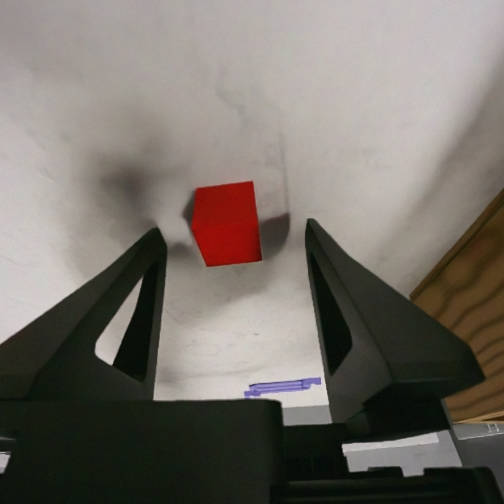

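Request:
execute_actions([
  {"rows":[[-1.012,1.95,1.808,-0.56,-0.262,1.09,-0.81,0.715,1.97,1.136,-0.099,0.62,-1.05,0.2],[-1.012,1.95,1.808,-0.56,-0.262,1.09,-0.81,0.715,1.97,1.136,-0.099,0.62,-1.05,0],[-1.012,1.95,1.808,-0.56,-0.262,1.09,-0.81,0.715,1.97,1.136,-0.099,0.62,-1.05,-0.2],[-1.012,1.95,1.808,-0.56,-0.262,1.09,-0.81,0.715,1.97,1.136,-0.099,0.62,-1.05,-0.3],[-1.012,1.95,1.808,-0.56,-0.262,1.09,-0.81,0.715,1.97,1.136,-0.099,0.62,-1.05,-0.36],[-1.012,1.95,1.808,-0.56,-0.262,1.09,-0.81,0.715,1.97,1.136,-0.099,0.62,-1.05,-0.4],[-1.012,1.95,1.808,-0.56,-0.262,1.09,-0.81,0.715,1.97,1.136,-0.099,0.62,-1.05,-0.44],[-1.012,1.95,1.808,-0.56,-0.262,1.09,-0.81,0.715,1.97,1.136,-0.099,0.62,-1.05,-0.47],[-1.012,1.95,1.808,-0.56,-0.262,1.09,-0.81,0.715,1.97,1.136,-0.099,0.62,-1.05,-0.5],[-1.012,1.95,1.808,-0.56,-0.262,1.09,-0.81,0.715,1.97,1.136,-0.099,0.62,-1.05,-0.52],[-1.012,1.95,1.808,-0.56,-0.262,1.09,-0.81,0.72,1.96,1.12,-0.11,0.63,-1.05,-0.52],[-1.012,1.95,1.808,-0.56,-0.262,1.09,-0.81,0.735,1.94,1.1,-0.12,0.64,-1.05,-0.52],[-1.012,1.95,1.808,-0.56,-0.262,1.09,-0.81,0.75,1.915,1.08,-0.13,0.65,-1.05,-0.52],[-1.012,1.95,1.808,-0.56,-0.262,1.09,-0.81,0.765,1.88,1.055,-0.14,0.655,-1.05,-0.52],[-1.012,1.95,1.808,-0.56,-0.262,1.09,-0.81,0.78,1.84,1.03,-0.14,0.66,-1.05,-0.52]]},
], pictures=false)

Request:
execute_actions([
  {"rows":[[-1.012,1.95,1.808,-0.56,-0.262,1.09,-0.81,0.79,1.79,1.0,-0.13,0.66,-1.06,-0.52],[-1.012,1.95,1.808,-0.56,-0.262,1.09,-0.81,0.8,1.74,0.965,-0.11,0.655,-1.08,-0.52],[-1.012,1.95,1.808,-0.56,-0.262,1.09,-0.81,0.8,1.69,0.93,-0.08,0.65,-1.1,-0.52],[-1.012,1.95,1.808,-0.56,-0.262,1.09,-0.81,0.8,1.64,0.895,-0.05,0.64,-1.13,-0.52],[-1.012,1.95,1.808,-0.56,-0.262,1.09,-0.81,0.8,1.59,0.86,-0.01,0.63,-1.16,-0.52],[-1.012,1.95,1.808,-0.56,-0.262,1.09,-0.81,0.8,1.54,0.825,0.04,0.615,-1.19,-0.52],[-1.012,1.95,1.808,-0.56,-0.262,1.09,-0.81,0.79,1.49,0.79,0.1,0.6,-1.22,-0.52],[-1.012,1.95,1.808,-0.56,-0.262,1.09,-0.81,0.78,1.45,0.76,0.16,0.58,-1.25,-0.52],[-1.012,1.95,1.808,-0.56,-0.262,1.09,-0.81,0.77,1.41,0.73,0.22,0.56,-1.28,-0.52],[-1.012,1.95,1.808,-0.56,-0.262,1.09,-0.81,0.75,1.385,0.71,0.28,0.54,-1.31,-0.52],[-1.012,1.95,1.808,-0.56,-0.262,1.09,-0.81,0.73,1.385,0.71,0.34,0.52,-1.34,-0.52],[-1.012,1.95,1.808,-0.56,-0.262,1.09,-0.81,0.71,1.385,0.71,0.4,0.5,-1.37,-0.52],[-1.012,1.95,1.808,-0.56,-0.262,1.09,-0.81,0.68,1.385,0.72,0.45,0.48,-1.4,-0.52],[-1.012,1.95,1.808,-0.56,-0.262,1.09,-0.81,0.65,1.385,0.73,0.48,0.47,-1.43,-0.52],[-1.012,1.95,1.808,-0.56,-0.262,1.09,-0.81,0.62,1.385,0.74,0.49,0.46,-1.43,-0.52]]},
], pictures=false)

Request:
execute_actions([
  {"rows":[[-1.012,1.95,1.808,-0.56,-0.262,1.09,-0.81,0.6,1.39,0.75,0.5,0.455,-1.43,-0.52],[-1.012,1.95,1.808,-0.56,-0.262,1.09,-0.81,0.585,1.4,0.76,0.505,0.45,-1.43,-0.52],[-1.012,1.95,1.808,-0.56,-0.262,1.09,-0.81,0.575,1.42,0.775,0.51,0.445,-1.43,-0.52],[-1.012,1.95,1.808,-0.56,-0.262,1.09,-0.81,0.565,1.445,0.795,0.515,0.44,-1.43,-0.52],[-1.012,1.95,1.808,-0.56,-0.262,1.09,-0.81,0.555,1.47,0.815,0.523,0.435,-1.43,-0.52],[-1.012,1.95,1.808,-0.56,-0.262,1.09,-0.81,0.546,1.5,0.84,0.531,0.43,-1.43,-0.52],[-1.012,1.95,1.808,-0.56,-0.262,1.09,-0.81,0.537,1.53,0.865,0.539,0.425,-1.43,-0.52],[-1.012,1.95,1.808,-0.56,-0.262,1.09,-0.81,0.528,1.56,0.89,0.547,0.42,-1.43,-0.52],[-1.012,1.95,1.808,-0.56,-0.262,1.09,-0.81,0.519,1.59,0.915,0.555,0.415,-1.43,-0.52],[-1.012,1.95,1.808,-0.56,-0.262,1.09,-0.81,0.51,1.615,0.935,0.563,0.41,-1.43,-0.52],[-1.012,1.95,1.808,-0.56,-0.262,1.09,-0.81,0.501,1.64,0.955,0.571,0.405,-1.43,-0.52],[-1.012,1.95,1.808,-0.56,-0.262,1.09,-0.81,0.492,1.665,0.975,0.578,0.4,-1.43,-0.52],[-1.012,1.95,1.808,-0.56,-0.262,1.09,-0.81,0.484,1.685,0.99,0.584,0.4,-1.43,-0.52],[-1.012,1.95,1.808,-0.56,-0.262,1.09,-0.81,0.477,1.703,1.003,0.584,0.4,-1.43,-0.52],[-1.012,1.95,1.808,-0.56,-0.262,1.09,-0.81,0.471,1.717,1.013,0.584,0.4,-1.43,-0.52]]},
], pictures=false)

Request:
execute_actions([
  {"steps":8},
])

Scene clock: 694.27 s of 5550.00 s.
left_arm: end_effector_position=(+0.4877, +0.0147, +0.2035) grip_measured=-0.796 end_effector_quat_wxyz=(+0.214, +0.671, +0.686, -0.184) | right_arm: end_effector_position=(+0.2446, -0.0384, +0.0253) grip_measured=-0.498 end_effector_quat_wxyz=(-0.007, +0.764, -0.645, +0.004)
Joint positions: left_arm=[-0.984  1.958  1.761 -0.573 -0.305  1.075  0.01 ] | right_arm=[ 0.724  1.93   1.08  -0.115  0.644 -1.042  0.024]
Joint velocities: left_arm=[ 0.002  0.002 -0.002  0.007 -0.051  0.007 -0.   ] | right_arm=[ 0.266 -0.716 -0.642 -0.183  0.081  0.022 -0.   ]
Joint torques (N m, as the arm reports them, + toward a larger angle): left_arm=[-10.74 -11.06  10.17   1.03   0.84   0.15] | right_arm=[10.04 -9.96  1.84  0.22 -0.02 -0.08]
Steps of this call (steps 1 to 30: the robot went on to your last target; steps 31 to 100: nothing new was sent; then 27.17 s passed at rest; steps 101 to 115: all 15 steps of this action). Readings (joint positions):
101: left_arm=[-0.984 1.958 1.761 -0.573 -0.305 1.075] | right_arm=[0.710 1.965 1.113 -0.112 0.637 -1.019]
102: left_arm=[-0.984 1.958 1.761 -0.573 -0.305 1.075] | right_arm=[0.710 1.965 1.113 -0.112 0.637 -1.024]
104: left_arm=[-0.984 1.958 1.761 -0.573 -0.305 1.075] | right_arm=[0.710 1.965 1.113 -0.112 0.637 -1.031]
108: left_arm=[-0.984 1.958 1.761 -0.573 -0.305 1.075] | right_arm=[0.710 1.965 1.113 -0.111 0.637 -1.038]
115: the state above

Scene clock: 694.77 s of 5550.00 s.
left_arm: end_effector_position=(+0.4877, +0.0147, +0.2035) grip_measured=-0.796 end_effector_quat_wxyz=(+0.214, +0.671, +0.686, -0.184) | right_arm: end_effector_position=(+0.3491, -0.0688, +0.1399) grip_measured=-0.498 end_effector_quat_wxyz=(-0.251, +0.710, -0.656, +0.049)
Joint positions: left_arm=[-0.984  1.958  1.761 -0.573 -0.305  1.075  0.01 ] | right_arm=[ 0.673  1.392  0.733  0.318  0.533 -1.333  0.024]
Joint velocities: left_arm=[-0.012 -0.017 -0.012  0.051 -0.051 -0.007  0.   ] | right_arm=[-0.799  0.002  0.002  1.092 -0.374 -0.579 -0.   ]
Joint torques (N m, as the arm reports them, + toward a larger angle): left_arm=[-10.72 -11.03  10.12   1.03   0.83   0.16] | right_arm=[ 3.21 -5.86  4.58  1.16 -0.26 -0.05]
Steps of this call (steps 1 to 15: all 15 steps of this action). Readings (joint positions):
1: left_arm=[-0.984 1.958 1.761 -0.573 -0.305 1.075] | right_arm=[0.736 1.899 1.055 -0.118 0.647 -1.044]
2: left_arm=[-0.984 1.958 1.761 -0.573 -0.305 1.075] | right_arm=[0.750 1.859 1.024 -0.119 0.647 -1.049]
4: left_arm=[-0.984 1.958 1.761 -0.573 -0.305 1.075] | right_arm=[0.777 1.758 0.957 -0.110 0.647 -1.071]
8: left_arm=[-0.984 1.958 1.761 -0.573 -0.305 1.075] | right_arm=[0.786 1.539 0.827 -0.008 0.631 -1.149]
15: the state above

Scene clock: 695.27 s of 5550.00 s.
left_arm: end_effector_position=(+0.4877, +0.0147, +0.2035) grip_measured=-0.796 end_effector_quat_wxyz=(+0.214, +0.671, +0.686, -0.184) | right_arm: end_effector_position=(+0.4361, -0.0685, +0.0810) grip_measured=-0.498 end_effector_quat_wxyz=(+0.285, -0.679, +0.668, -0.112)
Joint positions: left_arm=[-0.984  1.958  1.761 -0.573 -0.305  1.075  0.01 ] | right_arm=[ 0.484  1.687  0.971  0.55   0.431 -1.425  0.024]
Joint velocities: left_arm=[ 0.012 -0.007  0.007 -0.037 -0.022 -0.007  0.   ] | right_arm=[-0.242  0.559  0.364  0.11  -0.081 -0.095 -0.   ]
Joint torques (N m, as the arm reports them, + toward a larger angle): left_arm=[-10.75 -11.04  10.15   1.02   0.83   0.16] | right_arm=[ 4.32 -8.08  5.55  1.4  -0.35 -0.05]
Steps of this call (steps 1 to 15: all 15 steps of this action). Readings (joint positions):
1: left_arm=[-0.984 1.958 1.761 -0.573 -0.305 1.075] | right_arm=[0.644 1.392 0.733 0.354 0.521 -1.352]
2: left_arm=[-0.984 1.958 1.761 -0.573 -0.305 1.075] | right_arm=[0.618 1.392 0.733 0.384 0.512 -1.367]
4: left_arm=[-0.984 1.958 1.761 -0.573 -0.305 1.075] | right_arm=[0.579 1.403 0.745 0.425 0.500 -1.389]
8: left_arm=[-0.984 1.958 1.761 -0.573 -0.305 1.075] | right_arm=[0.542 1.497 0.829 0.486 0.472 -1.412]
15: the state above

Scene clock: 695.53 s of 5550.00 s.
left_arm: end_effector_position=(+0.4877, +0.0147, +0.2035) grip_measured=-0.796 end_effector_quat_wxyz=(+0.214, +0.671, +0.686, -0.184) | right_arm: end_effector_position=(+0.4365, -0.0705, +0.0695) grip_measured=-0.498 end_effector_quat_wxyz=(-0.279, +0.680, -0.668, +0.114)
Joint positions: left_arm=[-0.984  1.958  1.761 -0.573 -0.305  1.075  0.01 ] | right_arm=[ 0.468  1.721  0.985  0.563  0.423 -1.428  0.024]
Joint velocities: left_arm=[ 0.012 -0.012 -0.012 -0.022 -0.037 -0.007 -0.   ] | right_arm=[-0.007 -0.002 -0.022  0.007 -0.11  -0.022  0.001]
Joint torques (N m, as the arm reports them, + toward a larger angle): left_arm=[-10.72 -11.08  10.17   1.02   0.83   0.15] | right_arm=[ 4.61 -8.17  5.96  1.35 -0.31 -0.03]
Steps of this call (steps 1 to 8: the robot went on to your last target). Readings (joint positions):
1: left_arm=[-0.984 1.958 1.761 -0.573 -0.305 1.075] | right_arm=[0.477 1.703 0.980 0.553 0.429 -1.425]
2: left_arm=[-0.984 1.958 1.761 -0.573 -0.305 1.075] | right_arm=[0.472 1.714 0.984 0.555 0.428 -1.426]
4: left_arm=[-0.984 1.958 1.761 -0.573 -0.305 1.075] | right_arm=[0.468 1.721 0.985 0.556 0.427 -1.427]
8: the state above
camera_calibration (this result's frames):
cam_left_wrist: T_world_to_cam=[[-0.993533, -0.0883291, 0.0713466, 0.463791], [-0.0852662, 0.995346, 0.0448978, 0.0533054], [-0.0749803, 0.0385239, -0.996441, 0.352707], [0, 0, 0, 1]] pos_world=[0.491782, -0.0256788, 0.315968]
cam_right_wrist: T_world_to_cam=[[0.838488, -0.107728, 0.534165, -0.418127], [-0.406261, -0.776889, 0.481036, 0.0795549], [0.363166, -0.620353, -0.695178, -0.0354947], [0, 0, 0, 1]] pos_world=[0.395805, -0.00525773, 0.160405]

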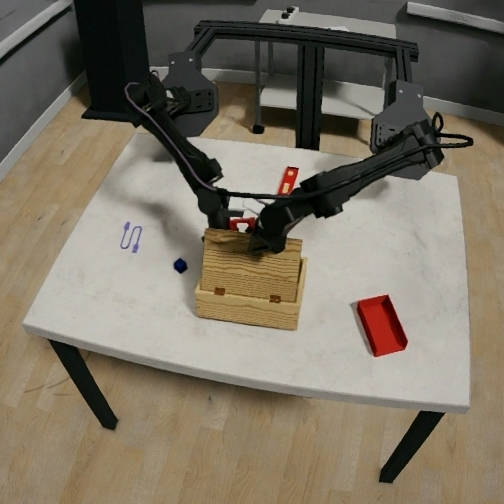

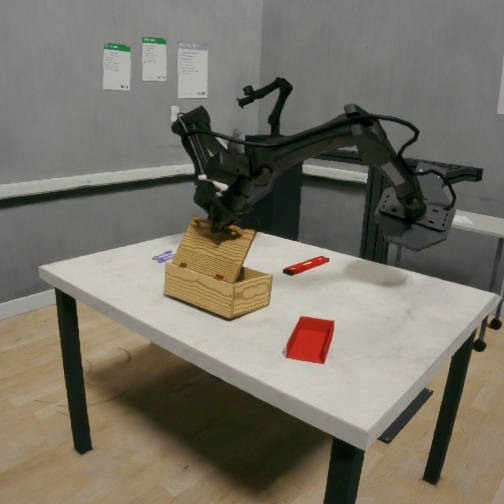

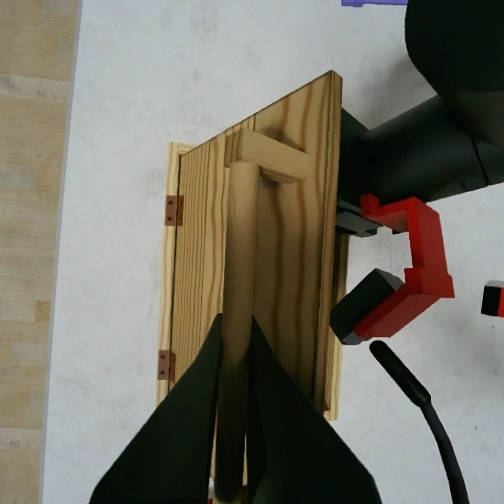

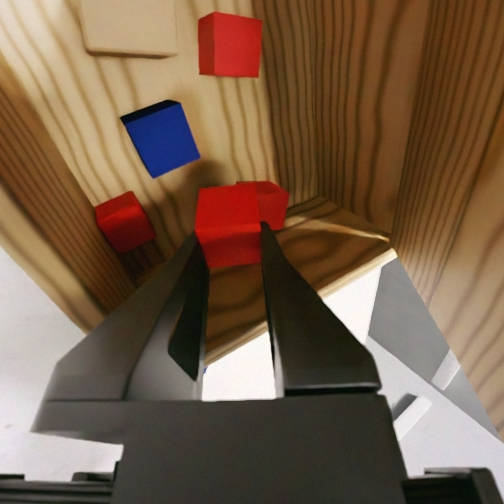

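Request:
execute_actions([
  {"rows":[[-1.012,1.95,1.808,-0.56,-0.262,1.09,-0.81,0.471,1.717,1.013,0.595,0.44,-1.43,-0.52],[-1.012,1.95,1.808,-0.56,-0.262,1.09,-0.81,0.471,1.717,1.013,0.595,0.44,-1.43,-0.52],[-1.012,1.95,1.808,-0.56,-0.262,1.09,-0.81,0.471,1.717,1.013,0.595,0.44,-1.43,-0.47],[-1.012,1.95,1.808,-0.56,-0.262,1.09,-0.81,0.471,1.717,1.013,0.595,0.44,-1.43,-0.4],[-1.012,1.95,1.808,-0.56,-0.262,1.09,-0.81,0.471,1.717,1.013,0.595,0.44,-1.43,-0.34],[-1.012,1.95,1.808,-0.56,-0.262,1.09,-0.81,0.471,1.717,1.013,0.595,0.44,-1.43,-0.34],[-1.012,1.95,1.808,-0.56,-0.262,1.09,-0.81,0.48,1.71,0.99,0.595,0.44,-1.43,-0.34],[-1.012,1.95,1.808,-0.56,-0.262,1.09,-0.81,0.49,1.69,0.965,0.57,0.44,-1.43,-0.34],[-1.012,1.95,1.808,-0.56,-0.262,1.09,-0.81,0.5,1.66,0.945,0.555,0.445,-1.43,-0.34],[-1.012,1.95,1.808,-0.56,-0.262,1.09,-0.81,0.51,1.63,0.92,0.54,0.45,-1.43,-0.34],[-1.012,1.95,1.808,-0.56,-0.262,1.09,-0.81,0.52,1.595,0.89,0.525,0.455,-1.43,-0.34],[-1.012,1.95,1.808,-0.56,-0.262,1.09,-0.81,0.53,1.56,0.86,0.51,0.46,-1.43,-0.34],[-1.012,1.95,1.808,-0.56,-0.262,1.09,-0.81,0.54,1.525,0.83,0.495,0.465,-1.43,-0.34],[-1.012,1.95,1.808,-0.56,-0.262,1.09,-0.81,0.55,1.49,0.8,0.48,0.47,-1.43,-0.34],[-1.012,1.95,1.808,-0.56,-0.262,1.09,-0.81,0.56,1.455,0.77,0.465,0.47,-1.43,-0.34]]},
], pictures=false)

Request:
execute_actions([
  {"rows":[[-1.012,1.95,1.808,-0.56,-0.262,1.09,-0.81,0.57,1.42,0.745,0.45,0.47,-1.43,-0.34],[-1.012,1.95,1.808,-0.56,-0.262,1.09,-0.81,0.57,1.385,0.715,0.44,0.47,-1.43,-0.2],[-1.012,1.95,1.808,-0.56,-0.262,1.09,-0.81,0.57,1.35,0.69,0.44,0.47,-1.43,-0.1]],"steps":10},
])

Scene clock: 713.87 s of 5550.00 s.
left_arm: end_effector_position=(+0.4877, +0.0147, +0.2035) grip_measured=-0.796 end_effector_quat_wxyz=(+0.214, +0.671, +0.686, -0.184) | right_arm: end_effector_position=(+0.4093, -0.0814, +0.1091) grip_measured=-0.341 end_effector_quat_wxyz=(-0.281, +0.688, -0.661, +0.105)
Joint positions: left_arm=[-0.984  1.958  1.761 -0.573 -0.305  1.075  0.01 ] | right_arm=[ 0.524  1.539  0.831  0.519  0.457 -1.429  0.031]
Joint velocities: left_arm=[ 0.007 -0.027 -0.012  0.037 -0.022 -0.051  0.   ] | right_arm=[ 0.344 -1.145 -0.842 -0.359 -0.007  0.007 -0.001]
Joint torques (N m, as the arm reports them, + toward a larger angle): left_arm=[-10.63 -11.07  10.2    1.03   0.85   0.15] | right_arm=[ 5.09 -7.95  3.18  1.19 -0.14  0.01]
Steps of this call (steps 1 to 30: the robot went on to your last target; steps 31 to 100: nothing new was sent; then 14.50 s passed at rest; steps 101 to 115: all 15 steps of this action). Readings (joint positions):
101: left_arm=[-0.984 1.958 1.761 -0.573 -0.305 1.075] | right_arm=[0.468 1.721 0.985 0.569 0.423 -1.429]
102: left_arm=[-0.984 1.958 1.761 -0.573 -0.305 1.075] | right_arm=[0.468 1.721 0.985 0.570 0.426 -1.429]
104: left_arm=[-0.984 1.958 1.761 -0.573 -0.305 1.075] | right_arm=[0.468 1.721 0.985 0.574 0.431 -1.429]
108: left_arm=[-0.984 1.958 1.761 -0.573 -0.305 1.075] | right_arm=[0.468 1.721 0.985 0.577 0.436 -1.429]
115: the state above

Scene clock: 714.20 s of 5550.00 s.
left_arm: end_effector_position=(+0.4877, +0.0147, +0.2035) grip_measured=-0.796 end_effector_quat_wxyz=(+0.214, +0.671, +0.686, -0.184) | right_arm: end_effector_position=(+0.3881, -0.0988, +0.1406) grip_measured=-0.102 end_effector_quat_wxyz=(-0.285, +0.693, -0.655, +0.098)
Joint positions: left_arm=[-0.984  1.958  1.761 -0.573 -0.305  1.075  0.01 ] | right_arm=[ 0.556  1.36   0.707  0.458  0.468 -1.429  0.042]
Joint velocities: left_arm=[-0.007  0.002  0.007  0.051  0.022 -0.11   0.   ] | right_arm=[-0.002 -0.027 -0.007 -0.081 -0.022 -0.066 -0.   ]
Joint torques (N m, as the arm reports them, + toward a larger angle): left_arm=[-10.71 -11.09  10.14   1.01   0.84   0.14] | right_arm=[ 4.39 -6.46  3.    1.13 -0.13 -0.03]
Steps of this call (steps 1 to 10: all 10 steps of this action). Readings (joint positions):
1: left_arm=[-0.984 1.958 1.761 -0.573 -0.305 1.075] | right_arm=[0.536 1.500 0.803 0.507 0.459 -1.429]
2: left_arm=[-0.984 1.958 1.761 -0.573 -0.305 1.075] | right_arm=[0.545 1.462 0.776 0.497 0.460 -1.429]
4: left_arm=[-0.984 1.958 1.761 -0.573 -0.305 1.075] | right_arm=[0.555 1.393 0.727 0.480 0.461 -1.429]
8: left_arm=[-0.984 1.958 1.761 -0.573 -0.305 1.075] | right_arm=[0.556 1.360 0.707 0.466 0.468 -1.429]
10: the state above
camera_calibration (this result's frames):
cam_left_wrist: T_world_to_cam=[[-0.993533, -0.0883291, 0.0713466, 0.463791], [-0.0852662, 0.995346, 0.0448978, 0.0533054], [-0.0749803, 0.0385239, -0.996441, 0.352707], [0, 0, 0, 1]] pos_world=[0.491782, -0.0256788, 0.315968]
cam_right_wrist: T_world_to_cam=[[0.847787, -0.079675, 0.524318, -0.418062], [-0.366188, -0.803084, 0.470066, -0.0128637], [0.383619, -0.590515, -0.71002, 0.0111111], [0, 0, 0, 1]] pos_world=[0.345455, -0.0370785, 0.233133]

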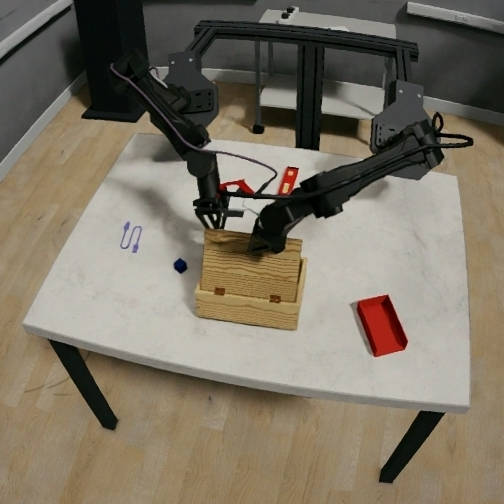

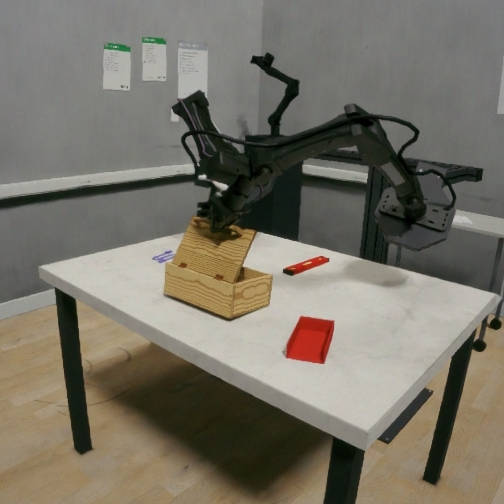

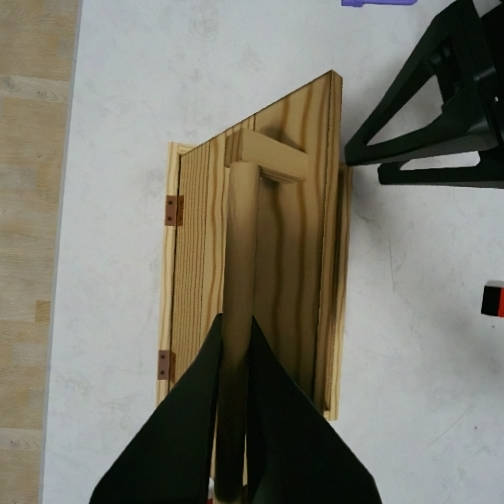

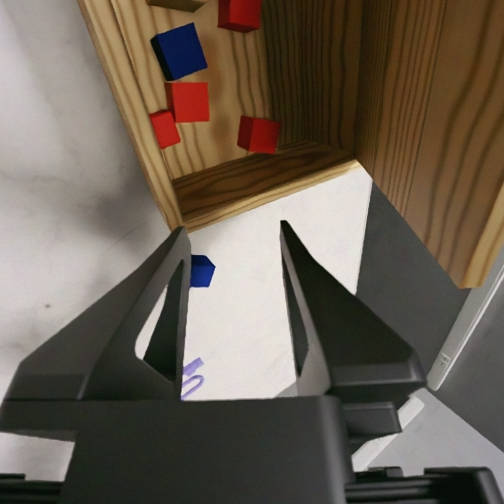

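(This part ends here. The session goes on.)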